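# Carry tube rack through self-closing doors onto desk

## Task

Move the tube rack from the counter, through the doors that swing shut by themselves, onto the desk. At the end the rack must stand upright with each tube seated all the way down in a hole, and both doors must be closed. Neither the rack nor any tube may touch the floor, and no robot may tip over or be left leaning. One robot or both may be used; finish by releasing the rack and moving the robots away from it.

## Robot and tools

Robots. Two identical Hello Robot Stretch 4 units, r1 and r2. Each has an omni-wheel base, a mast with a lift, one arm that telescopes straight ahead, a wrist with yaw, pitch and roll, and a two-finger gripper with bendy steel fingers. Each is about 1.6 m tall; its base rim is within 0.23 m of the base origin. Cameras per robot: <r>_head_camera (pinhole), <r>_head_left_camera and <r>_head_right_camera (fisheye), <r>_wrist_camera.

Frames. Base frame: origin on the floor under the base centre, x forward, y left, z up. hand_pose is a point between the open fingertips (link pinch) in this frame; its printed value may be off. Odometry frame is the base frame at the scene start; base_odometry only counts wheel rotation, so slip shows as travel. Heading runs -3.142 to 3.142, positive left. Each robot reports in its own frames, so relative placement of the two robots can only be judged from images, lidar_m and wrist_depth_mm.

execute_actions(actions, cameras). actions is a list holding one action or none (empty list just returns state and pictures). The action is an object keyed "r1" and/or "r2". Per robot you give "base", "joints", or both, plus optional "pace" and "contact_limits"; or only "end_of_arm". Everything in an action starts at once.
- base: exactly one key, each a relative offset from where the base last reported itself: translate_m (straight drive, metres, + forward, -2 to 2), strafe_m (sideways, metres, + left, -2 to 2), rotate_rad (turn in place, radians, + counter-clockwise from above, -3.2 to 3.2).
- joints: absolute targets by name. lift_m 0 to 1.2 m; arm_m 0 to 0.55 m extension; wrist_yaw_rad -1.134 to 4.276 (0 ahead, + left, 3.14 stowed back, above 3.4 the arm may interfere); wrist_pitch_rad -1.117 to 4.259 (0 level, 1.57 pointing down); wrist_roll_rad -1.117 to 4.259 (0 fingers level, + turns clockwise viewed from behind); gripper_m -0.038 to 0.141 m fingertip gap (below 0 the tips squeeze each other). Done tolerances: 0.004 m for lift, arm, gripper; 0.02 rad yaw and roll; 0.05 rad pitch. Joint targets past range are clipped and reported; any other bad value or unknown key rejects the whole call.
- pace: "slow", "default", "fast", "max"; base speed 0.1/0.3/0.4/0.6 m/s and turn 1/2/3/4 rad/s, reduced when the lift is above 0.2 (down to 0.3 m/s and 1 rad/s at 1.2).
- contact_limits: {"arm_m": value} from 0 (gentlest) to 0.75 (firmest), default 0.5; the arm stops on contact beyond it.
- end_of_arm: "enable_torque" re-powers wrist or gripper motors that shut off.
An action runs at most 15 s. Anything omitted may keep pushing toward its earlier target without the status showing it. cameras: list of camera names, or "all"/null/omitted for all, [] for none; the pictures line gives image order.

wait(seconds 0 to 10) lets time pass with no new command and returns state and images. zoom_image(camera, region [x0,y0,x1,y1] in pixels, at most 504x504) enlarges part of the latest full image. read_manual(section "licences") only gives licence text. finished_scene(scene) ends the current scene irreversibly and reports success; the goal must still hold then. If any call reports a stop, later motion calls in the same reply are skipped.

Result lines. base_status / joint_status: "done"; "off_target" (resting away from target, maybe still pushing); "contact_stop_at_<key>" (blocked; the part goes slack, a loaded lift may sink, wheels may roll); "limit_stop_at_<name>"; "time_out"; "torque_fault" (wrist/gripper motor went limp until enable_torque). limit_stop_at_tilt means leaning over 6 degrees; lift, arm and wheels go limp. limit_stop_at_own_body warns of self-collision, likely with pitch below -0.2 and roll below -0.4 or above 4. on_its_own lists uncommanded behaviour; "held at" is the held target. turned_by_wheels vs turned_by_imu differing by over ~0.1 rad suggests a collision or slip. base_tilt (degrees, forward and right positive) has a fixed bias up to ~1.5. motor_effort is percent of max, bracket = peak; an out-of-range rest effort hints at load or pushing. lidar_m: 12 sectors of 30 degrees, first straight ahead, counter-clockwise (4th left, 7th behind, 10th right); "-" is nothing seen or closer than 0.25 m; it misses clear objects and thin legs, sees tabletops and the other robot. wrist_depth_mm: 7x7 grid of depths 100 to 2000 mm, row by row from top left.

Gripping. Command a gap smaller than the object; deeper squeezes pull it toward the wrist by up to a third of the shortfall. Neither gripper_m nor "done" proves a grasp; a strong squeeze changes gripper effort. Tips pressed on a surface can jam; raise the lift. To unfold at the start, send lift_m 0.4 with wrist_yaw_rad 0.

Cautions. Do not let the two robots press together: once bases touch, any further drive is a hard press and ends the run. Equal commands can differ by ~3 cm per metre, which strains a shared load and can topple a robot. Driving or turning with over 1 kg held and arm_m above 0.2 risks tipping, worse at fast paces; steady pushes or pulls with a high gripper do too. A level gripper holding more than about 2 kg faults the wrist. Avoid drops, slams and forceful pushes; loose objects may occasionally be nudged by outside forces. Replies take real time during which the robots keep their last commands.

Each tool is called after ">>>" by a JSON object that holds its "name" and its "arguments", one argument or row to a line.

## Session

>>> {"name": "execute_actions", "arguments": {
  "actions": [],
  "cameras": ["r1_head_left_camera","r2_head_left_camera"]
}}

Scene clock: 0.00 s.
r1.base_odometry: x=+0.000 y=+0.000 heading=+0.000 (m, m, rad; r1's odometry frame)
r1.turned_by_wheels: +0.000 (rad since the last result)
r1.turned_by_imu: +0.000 (rad since the last result)
r1.base_tilt: forward=+0.2 right=-0.3 (deg)
r1.lidar_m: 1.32 0.80 0.70 0.71 0.86 0.84 0.83 1.04 2.08 2.41 2.95 1.84
r1.base_status: not commanded
r1.joint_positions: lift_m=+0.206 arm_m=+0.002 wrist_yaw_rad=+3.145 wrist_pitch_rad=-0.013 wrist_roll_rad=-0.017 gripper_m=+0.057
r1.joint_status: not commanded
r1.motor_effort: lift_m=+19 arm_m=-1 wrist_yaw_rad=-3 wrist_pitch_rad=-3 wrist_roll_rad=-1 gripper_m=+1 wheel_0=+0 wheel_1=+0 wheel_2=+0 (%)
r1.hand_pose: x=-0.1162 y=+0.0865 z=+0.3884 quat_wxyz=(-0.002, +0.007, -0.008, +1.000) (m; r1's base frame)
r1.wrist_depth_mm: - 135 1060 1025 960 891 842 / - 121 174 1025 946 891 842 / - 123 171 1025 960 878 831 / 116 134 247 1025 946 891 831 / 1281 1182 1098 1025 931 891 831 / 1281 1205 197 1025 198 891 842 / 1042 960 1042 152 946 878 820
r2.base_odometry: x=+0.000 y=+0.000 heading=+0.000 (m, m, rad; r2's odometry frame)
r2.turned_by_wheels: +0.000 (rad since the last result)
r2.turned_by_imu: +0.000 (rad since the last result)
r2.base_tilt: forward=+0.1 right=-0.1 (deg)
r2.lidar_m: 3.02 2.48 2.35 1.68 1.22 1.18 1.11 0.76 0.72 0.76 1.02 1.84
r2.base_status: not commanded
r2.joint_positions: lift_m=+0.299 arm_m=+0.003 wrist_yaw_rad=+3.220 wrist_pitch_rad=+0.021 wrist_roll_rad=-0.005 gripper_m=+0.057
r2.joint_status: not commanded
r2.motor_effort: lift_m=+18 arm_m=-1 wrist_yaw_rad=+0 wrist_pitch_rad=-5 wrist_roll_rad=+2 gripper_m=-4 wheel_0=+0 wheel_1=-1 wheel_2=+1 (%)
r2.hand_pose: x=-0.1208 y=+0.0645 z=+0.4713 quat_wxyz=(-0.039, -0.011, -0.003, +0.999) (m; r2's base frame)
r2.wrist_depth_mm: - - 131 1618 1983 1661 1464 / - - 131 1576 1921 1708 1464 / - 109 132 1618 1863 1661 1537 / 140 136 181 1661 1921 1708 1537 / 203 946 1098 1576 1983 1661 1537 / 200 917 198 1430 195 1537 1464 / 200 854 1098 - 1078 991 1042
pictures: r1_head_left_camera, r2_head_left_camera
Images, in order (width x height): r1_head_left_camera 420x672, r2_head_left_camera 420x672.

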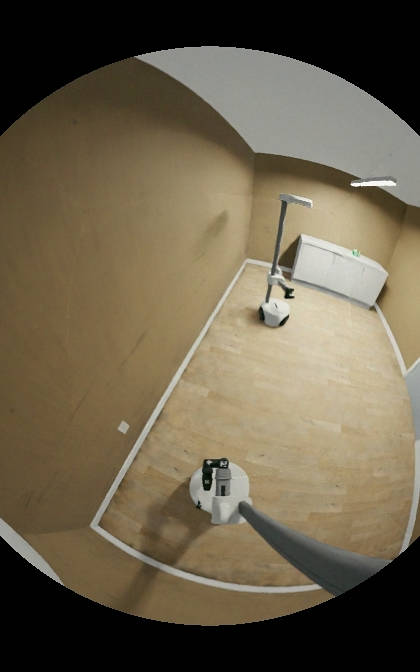

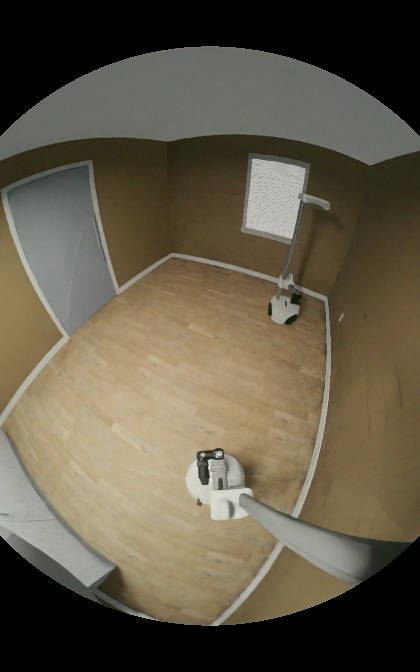

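>>> {"name": "execute_actions", "arguments": {
  "actions": [
    {"r1":{"base":{"rotate_rad":-2.0},"joints":{"lift_m":0.9,"wrist_yaw_rad":0,"gripper_m":0.1}},"r2":{"base":{"rotate_rad":2.7},"joints":{"lift_m":0.85,"wrist_yaw_rad":0,"gripper_m":0.14}}}
  ],
  "cameras": ["r1_head_camera","r2_head_camera"]
}}

Scene clock: 4.73 s.
r1.base_odometry: x=+0.000 y=+0.000 heading=-2.000 (m, m, rad; r1's odometry frame)
r1.turned_by_wheels: -2.000 (rad since the last result)
r1.turned_by_imu: -2.010 (rad since the last result)
r1.base_tilt: forward=+0.2 right=-0.3 (deg)
r1.lidar_m: 2.39 2.40 3.13 1.83 1.12 0.74 0.70 0.70 0.92 0.83 0.80 1.09
r1.base_status: done
r1.joint_positions: lift_m=+0.900 arm_m=+0.002 wrist_yaw_rad=+0.000 wrist_pitch_rad=-0.013 wrist_roll_rad=-0.017 gripper_m=+0.100
r1.joint_status: all done
r1.motor_effort: lift_m=+22(23) arm_m=-1(1) wrist_yaw_rad=-4(10) wrist_pitch_rad=-4(4) wrist_roll_rad=-1(1) gripper_m=-5(1) wheel_0=-1(8) wheel_1=-1(9) wheel_2=-1(8) (%)
r1.hand_pose: x=+0.4610 y=-0.0873 z=+1.0818 quat_wxyz=(+1.000, -0.008, -0.007, +0.000) (m; r1's base frame)
r1.wrist_depth_mm: - - - - - 1336 976 / - - - - - 1366 976 / - - - - - 1366 991 / - - - - - 1336 1008 / - - - - - 1336 976 / - - - - 200 1308 976 / - - - 149 - 1182 991
r2.base_odometry: x=+0.000 y=+0.000 heading=+2.700 (m, m, rad; r2's odometry frame)
r2.turned_by_wheels: +2.700 (rad since the last result)
r2.turned_by_imu: +2.755 (rad since the last result)
r2.base_tilt: forward=+0.2 right=-0.2 (deg)
r2.lidar_m: 1.41 0.98 0.74 0.73 0.79 1.15 1.86 3.09 2.42 2.34 1.50 1.17
r2.base_status: done
r2.joint_positions: lift_m=+0.850 arm_m=+0.003 wrist_yaw_rad=+0.000 wrist_pitch_rad=+0.021 wrist_roll_rad=-0.005 gripper_m=+0.140
r2.joint_status: all done
r2.motor_effort: lift_m=+21(22) arm_m=-1(1) wrist_yaw_rad=+0(2) wrist_pitch_rad=-5(6) wrist_roll_rad=+2(3) gripper_m=-1(4) wheel_0=-1(6) wheel_1=-1(6) wheel_2=-1(7) (%)
r2.hand_pose: x=+0.4621 y=-0.0874 z=+1.0218 quat_wxyz=(+1.000, -0.003, +0.011, +0.000) (m; r2's base frame)
r2.wrist_depth_mm: 1078 1464 1618 1537 1499 1464 1499 / 1025 1499 1618 1537 1499 1537 1464 / 1042 1464 1618 1576 1576 1537 1464 / 1042 1464 1618 1618 1576 1499 1464 / 1008 1397 1661 1618 1397 917 904 / 1042 1308 1661 163 946 931 917 / 1025 1366 1708 - 991 946 917
pictures: r1_head_camera, r2_head_camera
Images, in order (width x height): r1_head_camera 420x560, r2_head_camera 420x560.

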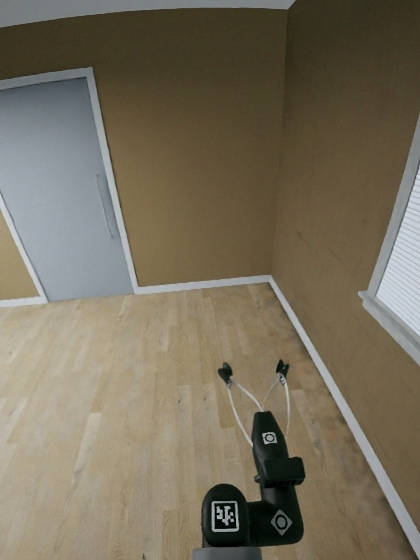

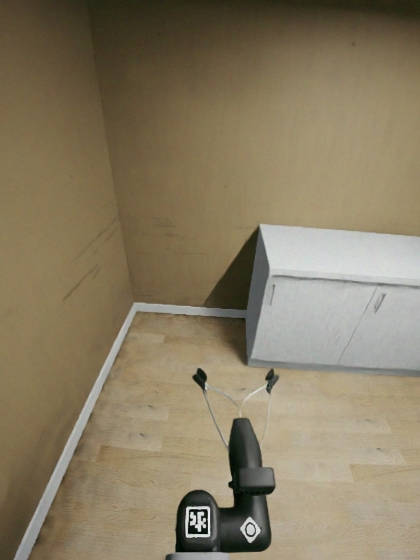

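>>> {"name": "execute_actions", "arguments": {
  "actions": [
    {"r1":{"base":{"rotate_rad":0.12}},"r2":{"base":{"rotate_rad":-0.08}}}
  ],
  "cameras": []
}}

>>> {"name": "execute_actions", "arguments": {
  "actions": [
    {"r1":{"base":{"translate_m":1.5}},"r2":{"base":{"strafe_m":-1.2}}}
  ],
  "cameras": []
}}

>>> {"name": "execute_actions", "arguments": {
  "actions": [
    {"r1":{"base":{"strafe_m":0.7}},"r2":{"base":{"translate_m":0.55}}}
  ],
  "cameras": ["r1_wrist_camera","r2_wrist_camera","r2_head_camera"]
}}

Scene clock: 7.00 s.
r1.base_odometry: x=+0.000 y=+0.000 heading=-1.880 (m, m, rad; r1's odometry frame)
r1.turned_by_wheels: +0.120 (rad since the last result)
r1.turned_by_imu: +0.120 (rad since the last result)
r1.base_tilt: forward=+0.2 right=-0.3 (deg)
r1.lidar_m: 2.38 2.45 3.35 1.84 1.01 0.71 0.69 0.76 0.86 0.81 0.86 1.24
r1.base_status: done
r1.joint_positions: lift_m=+0.900 arm_m=+0.002 wrist_yaw_rad=+0.000 wrist_pitch_rad=-0.013 wrist_roll_rad=-0.017 gripper_m=+0.100
r1.joint_status: not commanded
r1.motor_effort: lift_m=+22(22) arm_m=-1(1) wrist_yaw_rad=+1(0) wrist_pitch_rad=-4(4) wrist_roll_rad=-1(1) gripper_m=-4(1) wheel_0=+0(3) wheel_1=+0(6) wheel_2=+1(5) (%)
r1.hand_pose: x=+0.4610 y=-0.0874 z=+1.0818 quat_wxyz=(+1.000, -0.008, -0.007, +0.000) (m; r1's base frame)
r1.wrist_depth_mm: - - - - - 1756 1160 / - - - - - 1756 1205 / - - - - - 1756 1205 / - - - - - 1756 1229 / - - - - - 1756 1229 / - - - - 200 1756 1205 / - - - 150 - 1499 1182
r2.base_odometry: x=+0.000 y=+0.000 heading=+2.620 (m, m, rad; r2's odometry frame)
r2.turned_by_wheels: -0.080 (rad since the last result)
r2.turned_by_imu: -0.083 (rad since the last result)
r2.base_tilt: forward=+0.2 right=-0.1 (deg)
r2.lidar_m: 1.17 1.07 0.76 0.71 0.77 1.05 1.85 3.07 2.44 2.35 1.65 1.19
r2.base_status: done
r2.joint_positions: lift_m=+0.850 arm_m=+0.003 wrist_yaw_rad=+0.000 wrist_pitch_rad=+0.021 wrist_roll_rad=-0.005 gripper_m=+0.140
r2.joint_status: not commanded
r2.motor_effort: lift_m=+21(21) arm_m=-1(1) wrist_yaw_rad=+0(0) wrist_pitch_rad=-5(5) wrist_roll_rad=+2(3) gripper_m=-3(0) wheel_0=+0(4) wheel_1=+0(4) wheel_2=+0(5) (%)
r2.hand_pose: x=+0.4621 y=-0.0875 z=+1.0218 quat_wxyz=(+1.000, -0.003, +0.011, +0.000) (m; r2's base frame)
r2.wrist_depth_mm: 1205 1537 1576 1576 1537 1537 1499 / 1182 1576 1576 1537 1576 1537 1537 / 1182 1576 1537 1576 1537 1576 1499 / 1160 1618 1537 1576 1576 1618 1618 / 1182 1576 1576 1576 991 960 946 / 1160 1537 1708 163 991 976 976 / 1160 1618 1618 - 991 976 976
pictures: none
No camera images: the call's "cameras" was empty. Leave "cameras" out to get every camera's image.

Scene clock: 13.50 s.
r1.base_odometry: x=-0.456 y=-1.429 heading=-1.880 (m, m, rad; r1's odometry frame)
r1.turned_by_wheels: +0.000 (rad since the last result)
r1.turned_by_imu: -0.007 (rad since the last result)
r1.base_tilt: forward=+0.2 right=-0.3 (deg)
r1.lidar_m: 0.87 0.90 1.35 1.83 3.08 2.29 2.18 1.20 0.94 0.88 0.93 0.92
r1.base_status: done
r1.joint_positions: lift_m=+0.900 arm_m=+0.002 wrist_yaw_rad=+0.000 wrist_pitch_rad=-0.013 wrist_roll_rad=-0.017 gripper_m=+0.100
r1.joint_status: not commanded
r1.motor_effort: lift_m=+21(22) arm_m=-1(1) wrist_yaw_rad=-2(3) wrist_pitch_rad=-4(4) wrist_roll_rad=-1(1) gripper_m=+0(2) wheel_0=+0(6) wheel_1=-1(3) wheel_2=+1(9) (%)
r1.hand_pose: x=+0.4610 y=-0.0874 z=+1.0819 quat_wxyz=(+1.000, -0.008, -0.007, +0.000) (m; r1's base frame)
r1.wrist_depth_mm: 683 691 699 683 683 699 699 / 683 691 691 699 691 691 699 / 683 691 683 683 683 691 699 / 676 691 683 676 691 699 683 / 676 683 683 691 691 691 683 / 691 683 683 691 200 699 699 / 683 683 691 149 683 691 691
r2.base_odometry: x=+0.598 y=+1.040 heading=+2.620 (m, m, rad; r2's odometry frame)
r2.turned_by_wheels: +0.000 (rad since the last result)
r2.turned_by_imu: -0.008 (rad since the last result)
r2.base_tilt: forward=+0.3 right=-0.1 (deg)
r2.lidar_m: 1.13 1.19 2.02 1.92 2.01 2.75 1.85 1.66 1.19 1.15 1.19 1.19
r2.base_status: done
r2.joint_positions: lift_m=+0.850 arm_m=+0.003 wrist_yaw_rad=+0.000 wrist_pitch_rad=+0.021 wrist_roll_rad=-0.005 gripper_m=+0.140
r2.joint_status: not commanded
r2.motor_effort: lift_m=+19(20) arm_m=-1(1) wrist_yaw_rad=+0(1) wrist_pitch_rad=-6(5) wrist_roll_rad=+4(4) gripper_m=-1(1) wheel_0=-1(10) wheel_1=+2(8) wheel_2=+0(1) (%)
r2.hand_pose: x=+0.4621 y=-0.0874 z=+1.0220 quat_wxyz=(+1.000, -0.003, +0.011, +0.000) (m; r2's base frame)
r2.wrist_depth_mm: 1537 1499 1576 1576 1537 1537 1537 / 1576 1537 1499 1576 1576 1618 1576 / 1618 1576 1576 1537 1576 1576 1576 / 1576 1661 1576 1576 1618 1576 1618 / 991 991 960 976 976 960 946 / 1008 991 991 163 976 946 946 / 1008 991 991 - 976 960 976
pictures: none
No camera images: the call's "cameras" was empty. Leave "cameras" out to get every camera's image.

Scene clock: 17.17 s.
r1.base_odometry: x=+0.210 y=-1.642 heading=-1.880 (m, m, rad; r1's odometry frame)
r1.turned_by_wheels: +0.000 (rad since the last result)
r1.turned_by_imu: +0.000 (rad since the last result)
r1.base_tilt: forward=+0.2 right=-0.2 (deg)
r1.lidar_m: 0.83 0.93 1.34 1.67 2.63 2.24 2.18 2.24 1.64 1.57 1.25 0.90
r1.base_status: done
r1.joint_positions: lift_m=+0.900 arm_m=+0.002 wrist_yaw_rad=+0.000 wrist_pitch_rad=-0.013 wrist_roll_rad=-0.017 gripper_m=+0.100
r1.joint_status: not commanded
r1.motor_effort: lift_m=+20(21) arm_m=-1(1) wrist_yaw_rad=-3(2) wrist_pitch_rad=-5(4) wrist_roll_rad=-1(1) gripper_m=-1(4) wheel_0=+1(10) wheel_1=-1(8) wheel_2=-1(2) (%)
r1.hand_pose: x=+0.4610 y=-0.0874 z=+1.0819 quat_wxyz=(+1.000, -0.008, -0.007, +0.000) (m; r1's base frame)
r1.wrist_depth_mm: 699 699 691 707 699 715 707 / 699 699 707 715 707 707 723 / 691 707 699 707 699 707 715 / 699 707 707 707 699 707 715 / 699 699 707 699 707 707 699 / 691 691 634 699 200 707 707 / 699 707 691 141 699 691 707
r2.base_odometry: x=+0.122 y=+1.314 heading=+2.620 (m, m, rad; r2's odometry frame)
r2.turned_by_wheels: +0.000 (rad since the last result)
r2.turned_by_imu: -0.005 (rad since the last result)
r2.base_tilt: forward=+0.1 right=-0.1 (deg)
r2.lidar_m: 0.58 0.62 0.86 1.94 2.01 2.77 1.69 1.70 1.20 1.14 0.83 0.61
r2.base_status: done
r2.joint_positions: lift_m=+0.850 arm_m=+0.003 wrist_yaw_rad=+0.000 wrist_pitch_rad=+0.021 wrist_roll_rad=-0.005 gripper_m=+0.140
r2.joint_status: not commanded
r2.motor_effort: lift_m=+20(19) arm_m=-1(1) wrist_yaw_rad=+1(1) wrist_pitch_rad=-6(5) wrist_roll_rad=+3(3) gripper_m=-1(1) wheel_0=-1(2) wheel_1=+1(4) wheel_2=+0(9) (%)
r2.hand_pose: x=+0.4621 y=-0.0874 z=+1.0220 quat_wxyz=(+1.000, -0.003, +0.011, +0.000) (m; r2's base frame)
r2.wrist_depth_mm: 1008 991 991 976 1008 1008 1008 / 1025 991 991 1025 1008 1025 1025 / 1042 1008 1025 1025 1008 1008 1025 / 1008 1042 1025 1008 1042 1008 1025 / 946 904 891 750 741 820 820 / 517 459 424 163 413 407 466 / 397 397 389 - 389 387 384
pictures: r1_wrist_camera, r2_head_camera, r2_wrist_camera
Images, in order (width x height): r1_wrist_camera 616x392, r2_head_camera 420x560, r2_wrist_camera 616x392.

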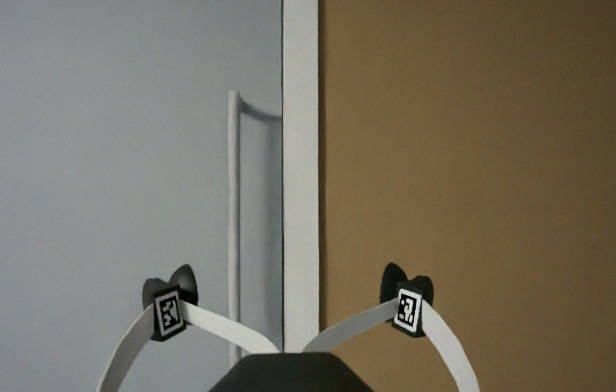

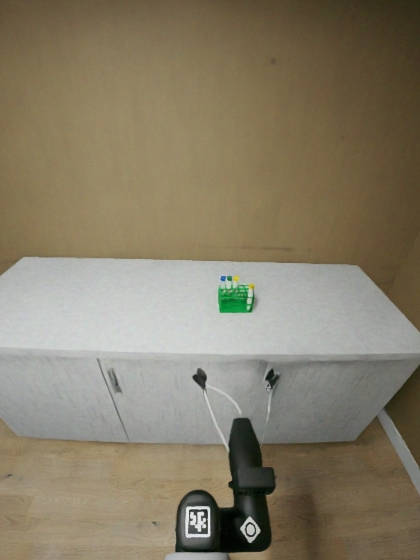

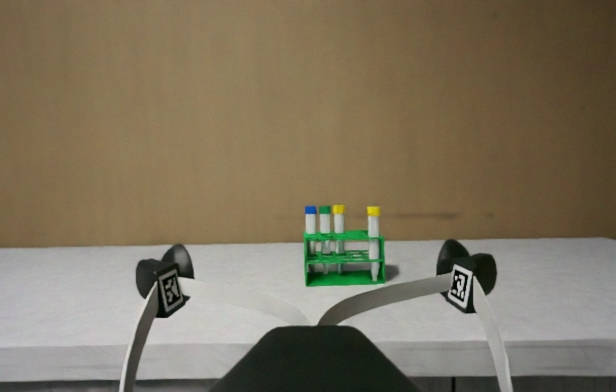

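>>> {"name": "execute_actions", "arguments": {
  "actions": [
    {"r1":{"base":{"strafe_m":0.1}},"r2":{"base":{"strafe_m":-0.63},"joints":{"wrist_yaw_rad":1.57}}}
  ],
  "cameras": []
}}

>>> {"name": "execute_actions", "arguments": {
  "actions": [
    {"r1":{"joints":{"arm_m":0.45}},"r2":{"base":{"translate_m":0.25},"joints":{"arm_m":0.42,"lift_m":0.785}}}
  ],
  "cameras": ["r1_wrist_camera","r2_wrist_camera"]
}}

Scene clock: 25.17 s.
r1.base_odometry: x=+0.306 y=-1.673 heading=-1.880 (m, m, rad; r1's odometry frame)
r1.turned_by_wheels: +0.000 (rad since the last result)
r1.turned_by_imu: -0.002 (rad since the last result)
r1.base_tilt: forward=+0.3 right=-0.3 (deg)
r1.lidar_m: 0.85 0.94 1.35 1.60 2.51 2.28 2.16 2.31 1.76 1.68 1.31 0.92
r1.base_status: done
r1.joint_positions: lift_m=+0.900 arm_m=+0.002 wrist_yaw_rad=+0.000 wrist_pitch_rad=-0.013 wrist_roll_rad=-0.017 gripper_m=+0.100
r1.joint_status: not commanded
r1.motor_effort: lift_m=+21(21) arm_m=-1(1) wrist_yaw_rad=+1(1) wrist_pitch_rad=-5(4) wrist_roll_rad=+0(1) gripper_m=-1(0) wheel_0=+0(10) wheel_1=-2(5) wheel_2=-1(0) (%)
r1.hand_pose: x=+0.4610 y=-0.0874 z=+1.0819 quat_wxyz=(+1.000, -0.008, -0.007, +0.000) (m; r1's base frame)
r1.wrist_depth_mm: 699 707 707 707 707 715 707 / 699 699 707 707 699 707 707 / 699 707 699 699 707 707 715 / 707 699 707 707 699 707 723 / 699 707 691 707 699 715 699 / 699 707 699 699 200 699 707 / 691 707 707 149 707 691 707
r2.base_odometry: x=+0.436 y=+1.861 heading=+2.619 (m, m, rad; r2's odometry frame)
r2.turned_by_wheels: +0.000 (rad since the last result)
r2.turned_by_imu: -0.006 (rad since the last result)
r2.base_tilt: forward=+0.2 right=-0.1 (deg)
r2.lidar_m: 0.58 0.59 0.86 2.58 2.67 1.62 1.60 0.79 0.53 0.50 0.52 0.60
r2.base_status: done
r2.joint_positions: lift_m=+0.850 arm_m=+0.003 wrist_yaw_rad=+1.570 wrist_pitch_rad=+0.021 wrist_roll_rad=-0.005 gripper_m=+0.140
r2.joint_status: all done
r2.motor_effort: lift_m=+20(19) arm_m=-1(1) wrist_yaw_rad=+0(8) wrist_pitch_rad=-5(6) wrist_roll_rad=+3(3) gripper_m=-3(1) wheel_0=-2(8) wheel_1=+1(7) wheel_2=-1(1) (%)
r2.hand_pose: x=+0.2613 y=+0.2883 z=+1.0220 quat_wxyz=(+0.707, -0.009, +0.006, +0.707) (m; r2's base frame)
r2.wrist_depth_mm: - - - - - - 1397 / - - - - - - 1397 / - - - - - - 1366 / - - - - - - 1430 / - - - - - 820 809 / - - - 163 1336 668 569 / - - - - 1336 842 564
pictures: none
No camera images: the call's "cameras" was empty. Leave "cameras" out to get every camera's image.

Scene clock: 27.57 s.
r1.base_odometry: x=+0.306 y=-1.673 heading=-1.880 (m, m, rad; r1's odometry frame)
r1.turned_by_wheels: +0.000 (rad since the last result)
r1.turned_by_imu: -0.001 (rad since the last result)
r1.base_tilt: forward=+0.2 right=-0.3 (deg)
r1.lidar_m: 0.86 0.94 1.33 1.88 2.50 2.27 2.18 2.30 1.75 1.68 1.27 0.94
r1.base_status: not commanded
r1.joint_positions: lift_m=+0.900 arm_m=+0.449 wrist_yaw_rad=+0.000 wrist_pitch_rad=-0.013 wrist_roll_rad=-0.017 gripper_m=+0.100
r1.joint_status: all done
r1.motor_effort: lift_m=+21(21) arm_m=+5(5) wrist_yaw_rad=-2(0) wrist_pitch_rad=-4(4) wrist_roll_rad=-1(1) gripper_m=-1(1) wheel_0=+0(0) wheel_1=-2(2) wheel_2=-1(1) (%)
r1.hand_pose: x=+0.9085 y=-0.0874 z=+1.0820 quat_wxyz=(+1.000, -0.008, -0.007, +0.000) (m; r1's base frame)
r1.wrist_depth_mm: 250 250 250 252 252 238 253 / 249 249 250 251 250 238 250 / 249 249 251 251 253 238 252 / 250 250 252 250 251 237 251 / 249 249 251 250 251 238 251 / 249 249 250 251 200 237 252 / 248 248 250 150 251 237 250
r2.base_odometry: x=+0.219 y=+1.985 heading=+2.620 (m, m, rad; r2's odometry frame)
r2.turned_by_wheels: +0.000 (rad since the last result)
r2.turned_by_imu: -0.002 (rad since the last result)
r2.base_tilt: forward=+0.3 right=-0.2 (deg)
r2.lidar_m: 0.34 0.36 0.49 1.39 2.68 2.06 1.86 0.75 0.53 0.49 0.53 0.35
r2.base_status: done
r2.joint_positions: lift_m=+0.785 arm_m=+0.419 wrist_yaw_rad=+1.570 wrist_pitch_rad=+0.021 wrist_roll_rad=-0.005 gripper_m=+0.140
r2.joint_status: all done
r2.motor_effort: lift_m=+16(19) arm_m=+5(6) wrist_yaw_rad=+1(1) wrist_pitch_rad=-5(6) wrist_roll_rad=+2(4) gripper_m=-1(3) wheel_0=+0(3) wheel_1=+1(6) wheel_2=+0(9) (%)
r2.hand_pose: x=+0.6778 y=+0.2883 z=+0.9572 quat_wxyz=(+0.707, -0.009, +0.006, +0.707) (m; r2's base frame)
r2.wrist_depth_mm: - - - - 1308 668 455 / - - - - 1336 676 459 / - - - - 1366 683 466 / - - - - 1229 691 469 / - 574 382 462 517 500 439 / 320 285 260 163 253 249 286 / 219 203 213 - 213 204 202
pictures: r1_wrist_camera, r2_wrist_camera
Images, in order (width x height): r1_wrist_camera 616x392, r2_wrist_camera 616x392.

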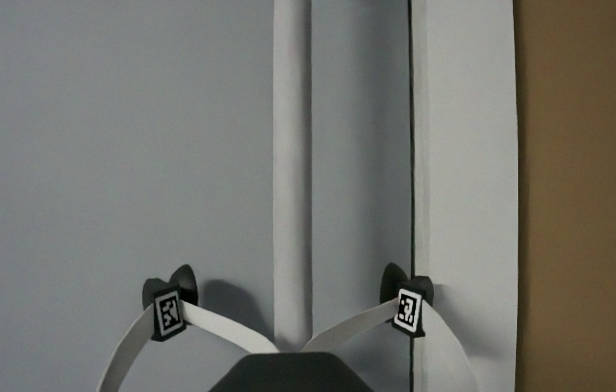

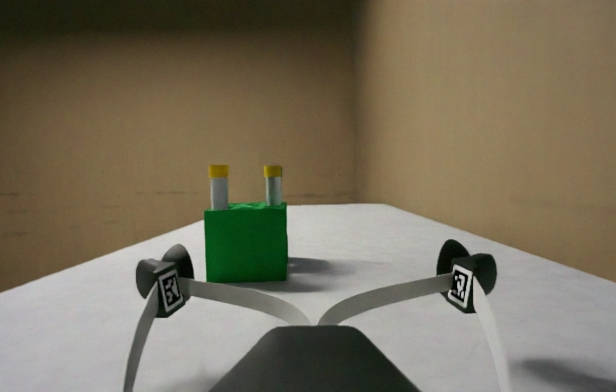

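>>> {"name": "execute_actions", "arguments": {
  "actions": [
    {"r1":{"joints":{"gripper_m":-0.03}},"r2":{"joints":{"arm_m":0.355}}}
  ],
  "cameras": []
}}

>>> {"name": "execute_actions", "arguments": {
  "actions": [
    {"r1":{"joints":{"arm_m":0.22},"pace":"slow"},"r2":{"base":{"strafe_m":0.205},"pace":"slow"}}
  ],
  "cameras": []
}}

>>> {"name": "execute_actions", "arguments": {
  "actions": [
    {"r1":{"base":{"strafe_m":0.07},"pace":"slow"},"r2":{"joints":{"gripper_m":0.02}}}
  ],
  "cameras": []
}}

>>> {"name": "execute_actions", "arguments": {
  "actions": [
    {"r1":{"joints":{"arm_m":0.05},"pace":"slow"},"r2":{"joints":{"lift_m":0.88}}}
  ],
  "cameras": []
}}

>>> {"name": "execute_actions", "arguments": {
  "actions": [
    {"r1":{"base":{"strafe_m":0.09},"pace":"slow"},"r2":{"joints":{"arm_m":0.01}}}
  ],
  "cameras": []
}}

>>> {"name": "execute_actions", "arguments": {
  "actions": [
    {"r1":{"base":{"translate_m":-0.12},"pace":"slow"},"r2":{"base":{"translate_m":-0.4}}}
  ],
  "cameras": []
}}

>>> {"name": "execute_actions", "arguments": {
  "actions": [
    {"r1":{"base":{"strafe_m":0.12},"pace":"slow"},"r2":{"joints":{"wrist_yaw_rad":0}}}
  ],
  "cameras": ["r1_head_left_camera","r2_wrist_camera"]
}}

Scene clock: 32.57 s.
r1.base_odometry: x=+0.306 y=-1.673 heading=-1.880 (m, m, rad; r1's odometry frame)
r1.turned_by_wheels: +0.000 (rad since the last result)
r1.turned_by_imu: -0.002 (rad since the last result)
r1.base_tilt: forward=+0.2 right=-0.3 (deg)
r1.lidar_m: 0.83 0.94 1.35 1.87 2.51 2.28 2.18 2.31 1.75 1.67 1.28 0.94
r1.base_status: not commanded
r1.joint_positions: lift_m=+0.900 arm_m=+0.449 wrist_yaw_rad=+0.000 wrist_pitch_rad=-0.013 wrist_roll_rad=-0.017 gripper_m=-0.029
r1.joint_status: all done
r1.motor_effort: lift_m=+21(21) arm_m=+4(5) wrist_yaw_rad=-3(3) wrist_pitch_rad=-4(4) wrist_roll_rad=-1(0) gripper_m=-18(15) wheel_0=+0(0) wheel_1=-2(2) wheel_2=-1(0) (%)
r1.hand_pose: x=+0.9087 y=-0.0873 z=+1.0820 quat_wxyz=(+1.000, -0.008, -0.007, +0.000) (m; r1's base frame)
r1.wrist_depth_mm: 245 245 246 247 245 238 252 / 245 245 246 247 245 238 251 / 245 244 247 247 246 238 252 / 245 245 245 246 246 238 252 / 245 245 245 245 246 237 252 / 244 244 181 180 236 236 251 / 243 149 245 169 244 236 251
r2.base_odometry: x=+0.219 y=+1.985 heading=+2.620 (m, m, rad; r2's odometry frame)
r2.turned_by_wheels: +0.000 (rad since the last result)
r2.turned_by_imu: -0.002 (rad since the last result)
r2.base_tilt: forward=+0.2 right=-0.1 (deg)
r2.lidar_m: 0.34 0.34 0.50 1.42 2.68 2.07 1.86 0.76 0.55 0.50 0.54 0.35
r2.base_status: not commanded
r2.joint_positions: lift_m=+0.785 arm_m=+0.356 wrist_yaw_rad=+1.570 wrist_pitch_rad=+0.021 wrist_roll_rad=-0.005 gripper_m=+0.140
r2.joint_status: all done
r2.motor_effort: lift_m=+16(16) arm_m=-4(4) wrist_yaw_rad=+1(1) wrist_pitch_rad=-6(6) wrist_roll_rad=+4(3) gripper_m=-1(3) wheel_0=+0(0) wheel_1=+1(1) wheel_2=+0(0) (%)
r2.hand_pose: x=+0.6143 y=+0.2884 z=+0.9572 quat_wxyz=(+0.707, -0.009, +0.006, +0.707) (m; r2's base frame)
r2.wrist_depth_mm: - - - - 1576 809 554 / - - - - 1618 809 559 / - - - - 1661 820 554 / - - - 436 1366 820 554 / - - 559 382 517 504 496 / 320 286 262 164 253 252 287 / 219 204 213 - 213 204 204
pictures: none
No camera images: the call's "cameras" was empty. Leave "cameras" out to get every camera's image.

Scene clock: 36.13 s.
r1.base_odometry: x=+0.306 y=-1.673 heading=-1.877 (m, m, rad; r1's odometry frame)
r1.turned_by_wheels: +0.004 (rad since the last result)
r1.turned_by_imu: +0.003 (rad since the last result)
r1.base_tilt: forward=+0.2 right=-0.3 (deg)
r1.lidar_m: 0.60 0.78 1.34 1.81 2.51 2.27 2.17 2.32 1.74 1.68 1.23 0.93
r1.base_status: not commanded
r1.joint_positions: lift_m=+0.900 arm_m=+0.221 wrist_yaw_rad=+0.028 wrist_pitch_rad=-0.013 wrist_roll_rad=-0.016 gripper_m=-0.030
r1.joint_status: all done
r1.on_its_own: wrist_yaw_rad is at rest, and its effort (-81) is outside its rest range (-13 to +13)
r1.motor_effort: lift_m=+21(21) arm_m=-8(6) wrist_yaw_rad=-81(80) wrist_pitch_rad=-5(5) wrist_roll_rad=-2(2) gripper_m=-15(19) wheel_0=+20(20) wheel_1=+6(6) wheel_2=+17(17) (%)
r1.hand_pose: x=+0.6832 y=-0.0793 z=+1.0818 quat_wxyz=(+1.000, -0.008, -0.007, +0.014) (m; r1's base frame)
r1.wrist_depth_mm: 294 271 240 230 220 466 462 / 291 267 240 231 220 469 466 / 296 270 240 230 221 469 469 / 296 271 239 231 220 469 462 / 294 270 239 230 219 466 462 / 290 263 174 188 218 466 462 / 291 213 174 168 158 466 469
r2.base_odometry: x=+0.117 y=+1.808 heading=+2.619 (m, m, rad; r2's odometry frame)
r2.turned_by_wheels: +0.000 (rad since the last result)
r2.turned_by_imu: -0.001 (rad since the last result)
r2.base_tilt: forward=+0.2 right=+0.1 (deg)
r2.lidar_m: 0.33 0.35 0.48 1.35 2.46 3.36 1.83 1.07 0.76 0.71 0.50 0.35
r2.base_status: done
r2.joint_positions: lift_m=+0.785 arm_m=+0.356 wrist_yaw_rad=+1.570 wrist_pitch_rad=+0.021 wrist_roll_rad=-0.005 gripper_m=+0.140
r2.joint_status: not commanded
r2.motor_effort: lift_m=+16(16) arm_m=-4(5) wrist_yaw_rad=+2(1) wrist_pitch_rad=-5(6) wrist_roll_rad=+3(3) gripper_m=+4(1) wheel_0=-3(4) wheel_1=+0(7) wheel_2=-1(1) (%)
r2.hand_pose: x=+0.6143 y=+0.2884 z=+0.9572 quat_wxyz=(+0.707, -0.009, +0.006, +0.707) (m; r2's base frame)
r2.wrist_depth_mm: - - - - 1576 798 554 / - - - - 1576 809 554 / - - - - 1576 820 549 / - - - - 1464 809 554 / - - 188 182 452 504 500 / 320 285 184 162 182 250 290 / 219 204 200 - 207 204 203
pictures: none
No camera images: the call's "cameras" was empty. Leave "cameras" out to get every camera's image.

Scene clock: 38.30 s.
r1.base_odometry: x=+0.372 y=-1.694 heading=-1.879 (m, m, rad; r1's odometry frame)
r1.turned_by_wheels: -0.002 (rad since the last result)
r1.turned_by_imu: -0.003 (rad since the last result)
r1.base_tilt: forward=+0.2 right=-0.3 (deg)
r1.lidar_m: 0.56 0.79 1.34 1.75 2.48 2.26 2.17 2.27 1.82 1.73 1.29 0.68
r1.base_status: done
r1.joint_positions: lift_m=+0.900 arm_m=+0.221 wrist_yaw_rad=-0.012 wrist_pitch_rad=-0.013 wrist_roll_rad=-0.017 gripper_m=-0.030
r1.joint_status: not commanded
r1.on_its_own: wrist_yaw_rad is at rest, and its effort (+32) is outside its rest range (-13 to +13)
r1.motor_effort: lift_m=+21(21) arm_m=-4(8) wrist_yaw_rad=+32(82) wrist_pitch_rad=-5(5) wrist_roll_rad=-1(2) gripper_m=-17(19) wheel_0=-11(19) wheel_1=-3(9) wheel_2=-8(16) (%)
r1.hand_pose: x=+0.6790 y=-0.0908 z=+1.0819 quat_wxyz=(+1.000, -0.009, -0.007, -0.006) (m; r1's base frame)
r1.wrist_depth_mm: 290 274 255 237 230 492 496 / 290 273 256 236 229 492 496 / 291 272 256 236 229 492 492 / 290 273 256 236 229 496 496 / 290 272 254 236 229 492 496 / 290 272 184 183 183 488 496 / 287 204 253 148 229 492 492
r2.base_odometry: x=+0.117 y=+1.808 heading=+2.619 (m, m, rad; r2's odometry frame)
r2.turned_by_wheels: +0.000 (rad since the last result)
r2.turned_by_imu: -0.001 (rad since the last result)
r2.base_tilt: forward=+0.3 right=-0.2 (deg)
r2.lidar_m: 0.34 0.35 0.51 1.39 2.46 3.32 1.77 1.07 0.74 0.71 0.49 0.37
r2.base_status: not commanded
r2.joint_positions: lift_m=+0.785 arm_m=+0.356 wrist_yaw_rad=+1.570 wrist_pitch_rad=+0.020 wrist_roll_rad=-0.005 gripper_m=+0.020
r2.joint_status: all done
r2.motor_effort: lift_m=+15(16) arm_m=-5(4) wrist_yaw_rad=-2(0) wrist_pitch_rad=-1(5) wrist_roll_rad=+3(4) gripper_m=-20(25) wheel_0=-2(3) wheel_1=+0(0) wheel_2=-1(1) (%)
r2.hand_pose: x=+0.6143 y=+0.2884 z=+0.9577 quat_wxyz=(+0.707, -0.009, +0.005, +0.707) (m; r2's base frame)
r2.wrist_depth_mm: - - - - 1576 798 554 / - - - - 1661 798 549 / - - - - 1618 809 549 / - - - - 1255 809 559 / - - 198 171 204 517 504 / 355 289 176 171 173 172 294 / 223 206 203 - 197 207 206
pictures: none
No camera images: the call's "cameras" was empty. Leave "cameras" out to get every camera's image.

Scene clock: 41.30 s.
torque_fault: r1.wrist_yaw_rad switched itself off since the last result.
r1.base_odometry: x=+0.373 y=-1.694 heading=-1.877 (m, m, rad; r1's odometry frame)
r1.turned_by_wheels: +0.002 (rad since the last result)
r1.turned_by_imu: +0.001 (rad since the last result)
r1.base_tilt: forward=+0.2 right=-0.3 (deg)
r1.lidar_m: 0.44 0.66 1.33 1.75 2.45 2.27 2.17 2.29 1.81 1.76 1.27 0.50
r1.base_status: not commanded
r1.joint_positions: lift_m=+0.900 arm_m=+0.051 wrist_yaw_rad=+0.167 wrist_pitch_rad=-0.013 wrist_roll_rad=-0.017 gripper_m=-0.029
r1.joint_status: all done
r1.on_its_own: wrist_yaw_rad is off since a torque_fault, until you send "end_of_arm": "enable_torque" (your +0.000 is given up)
r1.motor_effort: lift_m=+21(21) arm_m=-5(9) wrist_yaw_rad=-1(100) wrist_pitch_rad=-6(8) wrist_roll_rad=-2(2) gripper_m=-17(22) wheel_0=-1(18) wheel_1=-1(3) wheel_2=+1(18) (%)
r1.hand_pose: x=+0.5208 y=-0.0382 z=+1.0818 quat_wxyz=(+0.996, -0.008, -0.007, +0.083) (m; r1's base frame)
r1.wrist_depth_mm: 473 366 294 230 212 591 580 / 473 366 293 232 213 585 585 / 477 362 294 231 212 219 585 / 473 362 294 230 213 216 580 / 473 362 293 231 213 216 580 / 466 362 182 179 200 218 585 / 466 152 294 174 211 585 591
r2.base_odometry: x=+0.117 y=+1.808 heading=+2.619 (m, m, rad; r2's odometry frame)
r2.turned_by_wheels: +0.000 (rad since the last result)
r2.turned_by_imu: -0.001 (rad since the last result)
r2.base_tilt: forward=+0.3 right=+0.0 (deg)
r2.lidar_m: 0.34 0.36 0.50 1.39 2.47 3.34 1.78 1.05 0.73 0.71 0.51 0.35
r2.base_status: not commanded
r2.joint_positions: lift_m=+0.880 arm_m=+0.356 wrist_yaw_rad=+1.570 wrist_pitch_rad=+0.022 wrist_roll_rad=-0.005 gripper_m=+0.020
r2.joint_status: all done
r2.motor_effort: lift_m=+21(22) arm_m=-5(5) wrist_yaw_rad=+0(0) wrist_pitch_rad=-9(8) wrist_roll_rad=+3(3) gripper_m=-22(19) wheel_0=-2(3) wheel_1=+0(0) wheel_2=-1(1) (%)
r2.hand_pose: x=+0.6143 y=+0.2884 z=+1.0515 quat_wxyz=(+0.707, -0.010, +0.006, +0.707) (m; r2's base frame)
r2.wrist_depth_mm: - - - - 1576 809 544 / - - - - 1661 809 554 / - - - - 1576 809 554 / - - - 296 1397 809 559 / - - 198 171 193 768 564 / - - 176 172 172 173 525 / - 387 399 - 373 389 384
pictures: none
No camera images: the call's "cameras" was empty. Leave "cameras" out to get every camera's image.

Scene clock: 43.43 s.
r1.base_odometry: x=+0.458 y=-1.721 heading=-1.877 (m, m, rad; r1's odometry frame)
r1.turned_by_wheels: +0.000 (rad since the last result)
r1.turned_by_imu: -0.001 (rad since the last result)
r1.base_tilt: forward=+0.2 right=-0.2 (deg)
r1.lidar_m: 0.44 0.68 1.35 1.68 2.36 2.27 2.17 2.31 1.87 1.83 1.27 0.46
r1.base_status: done
r1.joint_positions: lift_m=+0.900 arm_m=+0.051 wrist_yaw_rad=-0.098 wrist_pitch_rad=-0.013 wrist_roll_rad=-0.017 gripper_m=-0.029
r1.joint_status: not commanded
r1.on_its_own: wrist_yaw_rad is off since a torque_fault, until you send "end_of_arm": "enable_torque" (your +0.000 is given up)
r1.motor_effort: lift_m=+21(21) arm_m=-5(5) wrist_yaw_rad=-2(0) wrist_pitch_rad=-6(6) wrist_roll_rad=-1(2) gripper_m=-20(18) wheel_0=-3(10) wheel_1=+0(6) wheel_2=-2(1) (%)
r1.hand_pose: x=+0.5003 y=-0.1152 z=+1.0818 quat_wxyz=(+0.999, -0.009, -0.006, -0.049) (m; r1's base frame)
r1.wrist_depth_mm: 327 296 266 234 224 707 723 / 327 297 266 234 223 707 723 / 332 296 266 235 224 707 715 / 332 296 265 179 224 691 723 / 332 296 267 178 223 699 715 / 329 296 182 178 215 699 723 / 327 147 265 170 223 715 707
r2.base_odometry: x=+0.117 y=+1.808 heading=+2.619 (m, m, rad; r2's odometry frame)
r2.turned_by_wheels: +0.000 (rad since the last result)
r2.turned_by_imu: -0.001 (rad since the last result)
r2.base_tilt: forward=+0.3 right=-0.2 (deg)
r2.lidar_m: 0.33 0.34 0.33 1.37 2.45 3.34 1.66 1.07 0.74 0.71 0.51 0.33
r2.base_status: not commanded
r2.joint_positions: lift_m=+0.880 arm_m=+0.011 wrist_yaw_rad=+1.570 wrist_pitch_rad=+0.023 wrist_roll_rad=-0.005 gripper_m=+0.020
r2.joint_status: all done
r2.motor_effort: lift_m=+21(21) arm_m=-4(4) wrist_yaw_rad=-1(0) wrist_pitch_rad=-9(9) wrist_roll_rad=+3(3) gripper_m=-24(22) wheel_0=-2(2) wheel_1=+0(0) wheel_2=-1(1) (%)
r2.hand_pose: x=+0.2693 y=+0.2884 z=+1.0515 quat_wxyz=(+0.707, -0.010, +0.006, +0.707) (m; r2's base frame)
r2.wrist_depth_mm: - - - - - 1576 1025 / - - - - - 1537 1025 / - - - - - 1499 1025 / - - - 293 - 1576 1025 / - - 199 171 194 976 931 / - - 176 171 172 173 554 / - - - - 377 389 387
pictures: none
No camera images: the call's "cameras" was empty. Leave "cameras" out to get every camera's image.

Scene clock: 46.23 s.
r1.base_odometry: x=+0.495 y=-1.607 heading=-1.877 (m, m, rad; r1's odometry frame)
r1.turned_by_wheels: +0.000 (rad since the last result)
r1.turned_by_imu: +0.000 (rad since the last result)
r1.base_tilt: forward=+0.2 right=-0.3 (deg)
r1.lidar_m: 0.45 0.73 1.31 1.30 2.36 2.11 2.05 2.16 1.90 1.81 1.44 0.47
r1.base_status: done
r1.joint_positions: lift_m=+0.900 arm_m=+0.051 wrist_yaw_rad=+0.153 wrist_pitch_rad=-0.013 wrist_roll_rad=-0.017 gripper_m=-0.029
r1.joint_status: not commanded
r1.on_its_own: wrist_yaw_rad is off since a torque_fault, until you send "end_of_arm": "enable_torque" (your +0.000 is given up)
r1.motor_effort: lift_m=+21(21) arm_m=-5(5) wrist_yaw_rad=-2(0) wrist_pitch_rad=-5(6) wrist_roll_rad=-1(2) gripper_m=-17(18) wheel_0=+0(6) wheel_1=-1(5) wheel_2=+2(8) (%)
r1.hand_pose: x=+0.5202 y=-0.0425 z=+1.0818 quat_wxyz=(+0.997, -0.008, -0.007, +0.076) (m; r1's base frame)
r1.wrist_depth_mm: 707 455 334 238 215 190 699 / 699 452 330 239 216 191 691 / 715 452 329 239 216 191 699 / 715 449 329 239 216 191 715 / 715 452 332 239 214 190 699 / 683 455 182 179 201 190 715 / 699 151 329 176 215 182 699
r2.base_odometry: x=+0.464 y=+1.608 heading=+2.619 (m, m, rad; r2's odometry frame)
r2.turned_by_wheels: +0.000 (rad since the last result)
r2.turned_by_imu: +0.001 (rad since the last result)
r2.base_tilt: forward=+0.0 right=-0.1 (deg)
r2.lidar_m: 0.74 0.35 0.35 2.36 2.45 1.29 1.27 1.05 0.76 0.72 0.74 0.76
r2.base_status: done
r2.joint_positions: lift_m=+0.880 arm_m=+0.011 wrist_yaw_rad=+1.570 wrist_pitch_rad=+0.023 wrist_roll_rad=-0.005 gripper_m=+0.020
r2.joint_status: not commanded
r2.motor_effort: lift_m=+21(21) arm_m=-4(5) wrist_yaw_rad=-1(0) wrist_pitch_rad=-9(9) wrist_roll_rad=+3(3) gripper_m=-23(25) wheel_0=+1(0) wheel_1=+1(4) wheel_2=+0(8) (%)
r2.hand_pose: x=+0.2693 y=+0.2883 z=+1.0515 quat_wxyz=(+0.707, -0.010, +0.006, +0.707) (m; r2's base frame)
r2.wrist_depth_mm: - - - - - - 1618 / - - - - - - 1576 / - - - - - - 1576 / - - - - - - 1618 / - - 199 171 194 1160 960 / - - 176 171 173 172 759 / - - - - - 1160 750
pictures: none
No camera images: the call's "cameras" was empty. Leave "cameras" out to get every camera's image.

Scene clock: 48.60 s.
r1.base_odometry: x=+0.609 y=-1.643 heading=-1.878 (m, m, rad; r1's odometry frame)
r1.turned_by_wheels: +0.000 (rad since the last result)
r1.turned_by_imu: -0.001 (rad since the last result)
r1.base_tilt: forward=+0.2 right=-0.3 (deg)
r1.lidar_m: 0.49 0.82 1.13 1.16 2.22 2.14 2.06 2.17 2.04 1.97 1.44 0.43
r1.base_status: done
r1.joint_positions: lift_m=+0.900 arm_m=+0.051 wrist_yaw_rad=-0.216 wrist_pitch_rad=-0.013 wrist_roll_rad=-0.017 gripper_m=-0.029
r1.joint_status: not commanded
r1.on_its_own: wrist_yaw_rad is off since a torque_fault, until you send "end_of_arm": "enable_torque" (your +0.000 is given up)
r1.motor_effort: lift_m=+21(21) arm_m=-5(5) wrist_yaw_rad=+0(0) wrist_pitch_rad=-6(5) wrist_roll_rad=-1(1) gripper_m=-17(19) wheel_0=-1(6) wheel_1=+0(7) wheel_2=-1(1) (%)
r1.hand_pose: x=+0.4848 y=-0.1472 z=+1.0818 quat_wxyz=(+0.994, -0.009, -0.006, -0.108) (m; r1's base frame)
r1.wrist_depth_mm: 357 315 279 239 225 931 976 / 357 314 277 238 225 960 960 / 359 312 277 238 225 931 960 / 362 312 277 238 225 931 991 / 362 312 276 238 225 917 976 / 355 312 182 178 216 917 960 / 357 147 277 176 224 917 960
r2.base_odometry: x=+0.464 y=+1.608 heading=+2.619 (m, m, rad; r2's odometry frame)
r2.turned_by_wheels: +0.000 (rad since the last result)
r2.turned_by_imu: -0.001 (rad since the last result)
r2.base_tilt: forward=+0.2 right=-0.1 (deg)
r2.lidar_m: 0.42 0.77 1.07 2.34 2.43 1.22 1.18 1.06 0.77 0.71 0.75 0.78
r2.base_status: not commanded
r2.joint_positions: lift_m=+0.880 arm_m=+0.011 wrist_yaw_rad=+0.000 wrist_pitch_rad=+0.023 wrist_roll_rad=-0.005 gripper_m=+0.020
r2.joint_status: all done
r2.motor_effort: lift_m=+21(21) arm_m=-4(5) wrist_yaw_rad=-2(2) wrist_pitch_rad=-8(9) wrist_roll_rad=+3(3) gripper_m=-21(21) wheel_0=+1(1) wheel_1=+1(1) wheel_2=+0(0) (%)
r2.hand_pose: x=+0.4701 y=-0.0873 z=+1.0515 quat_wxyz=(+1.000, -0.003, +0.011, +0.000) (m; r2's base frame)
r2.wrist_depth_mm: 1138 1160 1118 1160 1160 1118 931 / 1138 1160 1182 1160 1160 1182 960 / 1138 1160 1138 1138 1160 1138 946 / 1160 1182 1182 1182 1160 1138 946 / 1118 1060 200 171 195 1160 991 / 591 535 176 171 173 172 931 / 564 559 559 - 554 544 904
pictures: r1_head_left_camera, r2_wrist_camera
Images, in order (width x height): r1_head_left_camera 420x672, r2_wrist_camera 616x392.

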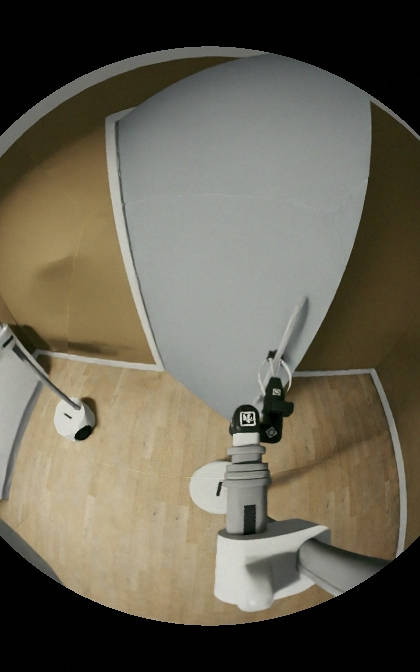

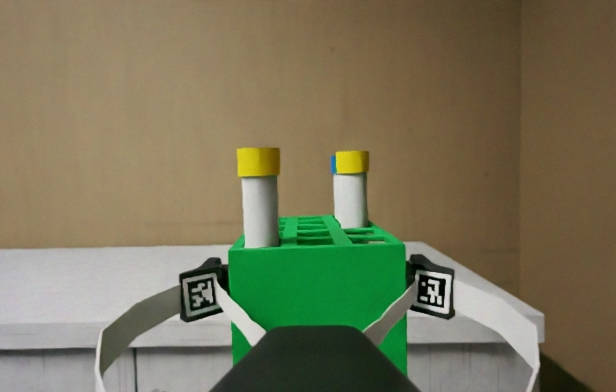

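>>> {"name": "execute_actions", "arguments": {
  "actions": [
    {"r1":{"base":{"translate_m":-0.15},"pace":"slow"},"r2":{"base":{"rotate_rad":-1.54}}}
  ],
  "cameras": []
}}

>>> {"name": "execute_actions", "arguments": {
  "actions": [
    {"r1":{"base":{"strafe_m":0.3},"pace":"slow"},"r2":{"base":{"translate_m":-1.75}}}
  ],
  "cameras": []
}}

>>> {"name": "execute_actions", "arguments": {
  "actions": [
    {"r2":{"base":{"strafe_m":-1.65}}}
  ],
  "cameras": []
}}

>>> {"name": "execute_actions", "arguments": {
  "actions": [
    {"r2":{"base":{"translate_m":1.4}}}
  ],
  "cameras": ["r2_head_left_camera"]
}}

Scene clock: 53.30 s.
r1.base_odometry: x=+0.654 y=-1.500 heading=-1.878 (m, m, rad; r1's odometry frame)
r1.turned_by_wheels: +0.000 (rad since the last result)
r1.turned_by_imu: -0.001 (rad since the last result)
r1.base_tilt: forward=+0.2 right=-0.3 (deg)
r1.lidar_m: 0.44 0.83 1.22 1.25 2.25 1.98 1.91 2.04 2.01 1.95 1.65 0.52
r1.base_status: done
r1.joint_positions: lift_m=+0.900 arm_m=+0.051 wrist_yaw_rad=+0.252 wrist_pitch_rad=-0.013 wrist_roll_rad=-0.017 gripper_m=-0.029
r1.joint_status: not commanded
r1.on_its_own: wrist_yaw_rad is off since a torque_fault, until you send "end_of_arm": "enable_torque" (your +0.000 is given up)
r1.motor_effort: lift_m=+21(21) arm_m=-5(5) wrist_yaw_rad=+0(0) wrist_pitch_rad=-5(6) wrist_roll_rad=-2(1) gripper_m=-17(19) wheel_0=-1(3) wheel_1=-1(3) wheel_2=+0(9) (%)
r1.hand_pose: x=+0.5230 y=-0.0128 z=+1.0818 quat_wxyz=(+0.992, -0.007, -0.007, +0.125) (m; r1's base frame)
r1.wrist_depth_mm: 1138 1078 496 243 203 155 788 / 1160 1078 492 244 202 156 778 / 1160 1078 492 244 204 156 778 / 1160 1078 492 244 204 156 778 / 1138 1042 488 245 204 156 778 / 1138 1078 182 180 187 156 798 / 1138 147 492 175 202 150 778
r2.base_odometry: x=+0.464 y=+1.608 heading=+1.079 (m, m, rad; r2's odometry frame)
r2.turned_by_wheels: -1.540 (rad since the last result)
r2.turned_by_imu: -1.575 (rad since the last result)
r2.base_tilt: forward=+0.3 right=-0.1 (deg)
r2.lidar_m: 0.43 0.74 0.76 0.72 0.77 1.10 2.34 2.47 1.21 1.21 1.03 0.73
r2.base_status: done
r2.joint_positions: lift_m=+0.880 arm_m=+0.011 wrist_yaw_rad=+0.000 wrist_pitch_rad=+0.023 wrist_roll_rad=-0.006 gripper_m=+0.020
r2.joint_status: not commanded
r2.motor_effort: lift_m=+21(21) arm_m=-4(4) wrist_yaw_rad=+0(1) wrist_pitch_rad=-9(9) wrist_roll_rad=+3(2) gripper_m=-21(21) wheel_0=+0(4) wheel_1=+0(7) wheel_2=-1(8) (%)
r2.hand_pose: x=+0.4700 y=-0.0875 z=+1.0516 quat_wxyz=(+1.000, -0.003, +0.011, +0.000) (m; r2's base frame)
r2.wrist_depth_mm: 517 508 508 508 496 500 496 / 512 512 508 508 508 496 496 / 521 517 512 512 508 504 504 / 521 512 521 296 512 508 508 / 530 525 199 172 195 512 508 / 535 525 177 172 172 172 517 / 539 525 530 - 521 525 517
pictures: none
No camera images: the call's "cameras" was empty. Leave "cameras" out to get every camera's image.

Scene clock: 60.63 s.
r1.base_odometry: x=+0.940 y=-1.591 heading=-1.878 (m, m, rad; r1's odometry frame)
r1.turned_by_wheels: +0.000 (rad since the last result)
r1.turned_by_imu: -0.002 (rad since the last result)
r1.base_tilt: forward=+0.2 right=-0.3 (deg)
r1.lidar_m: 0.54 1.22 1.76 1.80 1.20 1.37 1.89 2.02 2.34 2.25 1.69 0.40
r1.base_status: done
r1.joint_positions: lift_m=+0.900 arm_m=+0.051 wrist_yaw_rad=-0.478 wrist_pitch_rad=-0.013 wrist_roll_rad=-0.017 gripper_m=-0.029
r1.joint_status: not commanded
r1.on_its_own: wrist_yaw_rad is off since a torque_fault, until you send "end_of_arm": "enable_torque" (your +0.000 is given up)
r1.motor_effort: lift_m=+21(21) arm_m=-5(5) wrist_yaw_rad=+1(0) wrist_pitch_rad=-5(5) wrist_roll_rad=-1(1) gripper_m=-17(19) wheel_0=-2(6) wheel_1=+2(4) wheel_2=-2(2) (%)
r1.hand_pose: x=+0.4378 y=-0.2102 z=+1.0818 quat_wxyz=(+0.972, -0.010, -0.004, -0.237) (m; r1's base frame)
r1.wrist_depth_mm: 392 329 283 235 220 226 1808 / 392 330 281 234 218 212 1808 / 394 329 282 234 218 205 1756 / 392 329 281 179 220 206 1808 / 394 329 279 179 219 206 1708 / 389 327 183 179 208 205 1756 / 389 147 282 171 218 213 1756
r2.base_odometry: x=-0.362 y=+0.065 heading=+1.079 (m, m, rad; r2's odometry frame)
r2.turned_by_wheels: +0.000 (rad since the last result)
r2.turned_by_imu: +0.006 (rad since the last result)
r2.base_tilt: forward=+0.2 right=-0.1 (deg)
r2.lidar_m: 0.42 1.11 0.86 1.36 0.89 0.64 0.61 0.65 0.90 2.62 1.51 1.43
r2.base_status: done
r2.joint_positions: lift_m=+0.880 arm_m=+0.011 wrist_yaw_rad=+0.000 wrist_pitch_rad=+0.023 wrist_roll_rad=-0.006 gripper_m=+0.020
r2.joint_status: not commanded
r2.motor_effort: lift_m=+20(20) arm_m=-4(4) wrist_yaw_rad=+1(1) wrist_pitch_rad=-8(9) wrist_roll_rad=+2(2) gripper_m=-23(21) wheel_0=+0(1) wheel_1=-1(5) wheel_2=+0(9) (%)
r2.hand_pose: x=+0.4700 y=-0.0874 z=+1.0516 quat_wxyz=(+1.000, -0.003, +0.011, +0.000) (m; r2's base frame)
r2.wrist_depth_mm: - - - - - 1921 1618 / - - - - - 1921 1618 / - - - - - - 1661 / - - - - - 1921 1708 / 1308 1756 199 171 195 - 1618 / 1182 1430 176 171 173 173 1618 / 1182 1661 - - - 1921 1576
pictures: none
No camera images: the call's "cameras" was empty. Leave "cameras" out to get every camera's image.

Scene clock: 67.47 s.
r1.base_odometry: x=+0.940 y=-1.591 heading=-1.878 (m, m, rad; r1's odometry frame)
r1.turned_by_wheels: +0.000 (rad since the last result)
r1.turned_by_imu: -0.002 (rad since the last result)
r1.base_tilt: forward=+0.2 right=-0.2 (deg)
r1.lidar_m: 0.56 1.24 1.74 1.80 1.93 1.95 1.89 0.96 2.31 2.27 1.68 0.40
r1.base_status: not commanded
r1.joint_positions: lift_m=+0.900 arm_m=+0.051 wrist_yaw_rad=-0.478 wrist_pitch_rad=-0.013 wrist_roll_rad=-0.017 gripper_m=-0.029
r1.joint_status: not commanded
r1.on_its_own: wrist_yaw_rad is off since a torque_fault, until you send "end_of_arm": "enable_torque" (your +0.000 is given up)
r1.motor_effort: lift_m=+21(21) arm_m=-5(5) wrist_yaw_rad=-1(0) wrist_pitch_rad=-5(6) wrist_roll_rad=-1(1) gripper_m=-21(19) wheel_0=-2(2) wheel_1=+2(1) wheel_2=-1(1) (%)
r1.hand_pose: x=+0.4378 y=-0.2102 z=+1.0818 quat_wxyz=(+0.972, -0.010, -0.004, -0.237) (m; r1's base frame)
r1.wrist_depth_mm: 394 332 282 234 218 226 1756 / 389 330 282 234 220 211 1756 / 394 327 281 234 219 206 1756 / 394 327 281 179 219 206 1756 / 394 329 279 178 220 206 1708 / 389 330 183 178 209 205 1756 / 394 147 281 171 218 213 1756
r2.base_odometry: x=+1.092 y=-0.713 heading=+1.079 (m, m, rad; r2's odometry frame)
r2.turned_by_wheels: +0.000 (rad since the last result)
r2.turned_by_imu: -0.008 (rad since the last result)
r2.base_tilt: forward=+0.1 right=-0.1 (deg)
r2.lidar_m: 0.40 1.15 2.53 2.45 0.89 0.64 0.62 0.66 0.93 1.64 1.73 2.41
r2.base_status: done
r2.joint_positions: lift_m=+0.880 arm_m=+0.011 wrist_yaw_rad=+0.000 wrist_pitch_rad=+0.023 wrist_roll_rad=-0.006 gripper_m=+0.020
r2.joint_status: not commanded
r2.motor_effort: lift_m=+20(20) arm_m=-4(4) wrist_yaw_rad=+0(1) wrist_pitch_rad=-9(9) wrist_roll_rad=+3(3) gripper_m=-23(20) wheel_0=-1(7) wheel_1=+1(9) wheel_2=+1(0) (%)
r2.hand_pose: x=+0.4700 y=-0.0874 z=+1.0516 quat_wxyz=(+1.000, -0.003, +0.011, +0.000) (m; r2's base frame)
r2.wrist_depth_mm: 991 - - - - - - / - - - - - - - / 866 - 1756 - - - - / - 1366 1576 294 - - - / - - 200 171 194 - - / - 960 177 171 173 172 - / - - 1618 - - - -
pictures: none
No camera images: the call's "cameras" was empty. Leave "cameras" out to get every camera's image.

Scene clock: 73.63 s.
r1.base_odometry: x=+0.940 y=-1.591 heading=-1.878 (m, m, rad; r1's odometry frame)
r1.turned_by_wheels: +0.000 (rad since the last result)
r1.turned_by_imu: -0.002 (rad since the last result)
r1.base_tilt: forward=+0.2 right=-0.3 (deg)
r1.lidar_m: 0.59 1.24 1.74 1.77 1.90 1.99 1.90 2.00 2.31 0.36 0.41 0.39
r1.base_status: not commanded
r1.joint_positions: lift_m=+0.900 arm_m=+0.051 wrist_yaw_rad=-0.478 wrist_pitch_rad=-0.013 wrist_roll_rad=-0.017 gripper_m=-0.029
r1.joint_status: not commanded
r1.on_its_own: wrist_yaw_rad is off since a torque_fault, until you send "end_of_arm": "enable_torque" (your +0.000 is given up)
r1.motor_effort: lift_m=+21(21) arm_m=-5(5) wrist_yaw_rad=+0(0) wrist_pitch_rad=-5(6) wrist_roll_rad=-1(1) gripper_m=-21(18) wheel_0=-2(2) wheel_1=+2(2) wheel_2=-2(1) (%)
r1.hand_pose: x=+0.4378 y=-0.2102 z=+1.0818 quat_wxyz=(+0.972, -0.010, -0.004, -0.237) (m; r1's base frame)
r1.wrist_depth_mm: 392 332 282 235 220 227 1808 / 392 330 279 234 220 211 1708 / 394 329 281 233 220 206 1756 / 399 330 279 179 220 206 1756 / 394 327 279 179 220 206 530 / 389 329 182 178 208 204 1661 / 389 147 281 170 217 213 1756
r2.base_odometry: x=+1.753 y=+0.521 heading=+1.079 (m, m, rad; r2's odometry frame)
r2.turned_by_wheels: +0.000 (rad since the last result)
r2.turned_by_imu: -0.011 (rad since the last result)
r2.base_tilt: forward=+0.3 right=-0.1 (deg)
r2.lidar_m: 0.42 0.47 0.35 0.40 0.39 2.11 2.04 2.10 1.71 1.67 1.50 0.51
r2.base_status: done
r2.joint_positions: lift_m=+0.880 arm_m=+0.011 wrist_yaw_rad=+0.000 wrist_pitch_rad=+0.023 wrist_roll_rad=-0.006 gripper_m=+0.020
r2.joint_status: not commanded
r2.motor_effort: lift_m=+20(20) arm_m=-4(4) wrist_yaw_rad=-1(1) wrist_pitch_rad=-9(9) wrist_roll_rad=+4(3) gripper_m=-20(24) wheel_0=+0(1) wheel_1=-1(5) wheel_2=+0(9) (%)
r2.hand_pose: x=+0.4701 y=-0.0874 z=+1.0516 quat_wxyz=(+1.000, -0.003, +0.011, +0.000) (m; r2's base frame)
r2.wrist_depth_mm: - - - - 820 831 809 / - - - - 854 831 831 / - - - - 842 842 820 / - - - 293 854 831 842 / - - 200 171 195 854 842 / - - 177 172 173 173 842 / - - - - 866 854 854
pictures: r2_head_left_camera
Images, in order (width x height): r2_head_left_camera 420x672.

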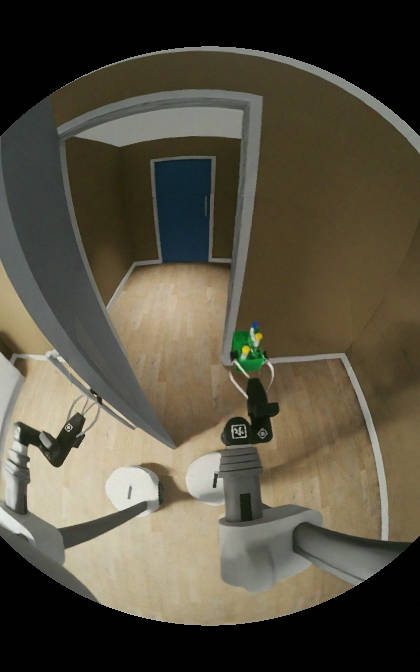

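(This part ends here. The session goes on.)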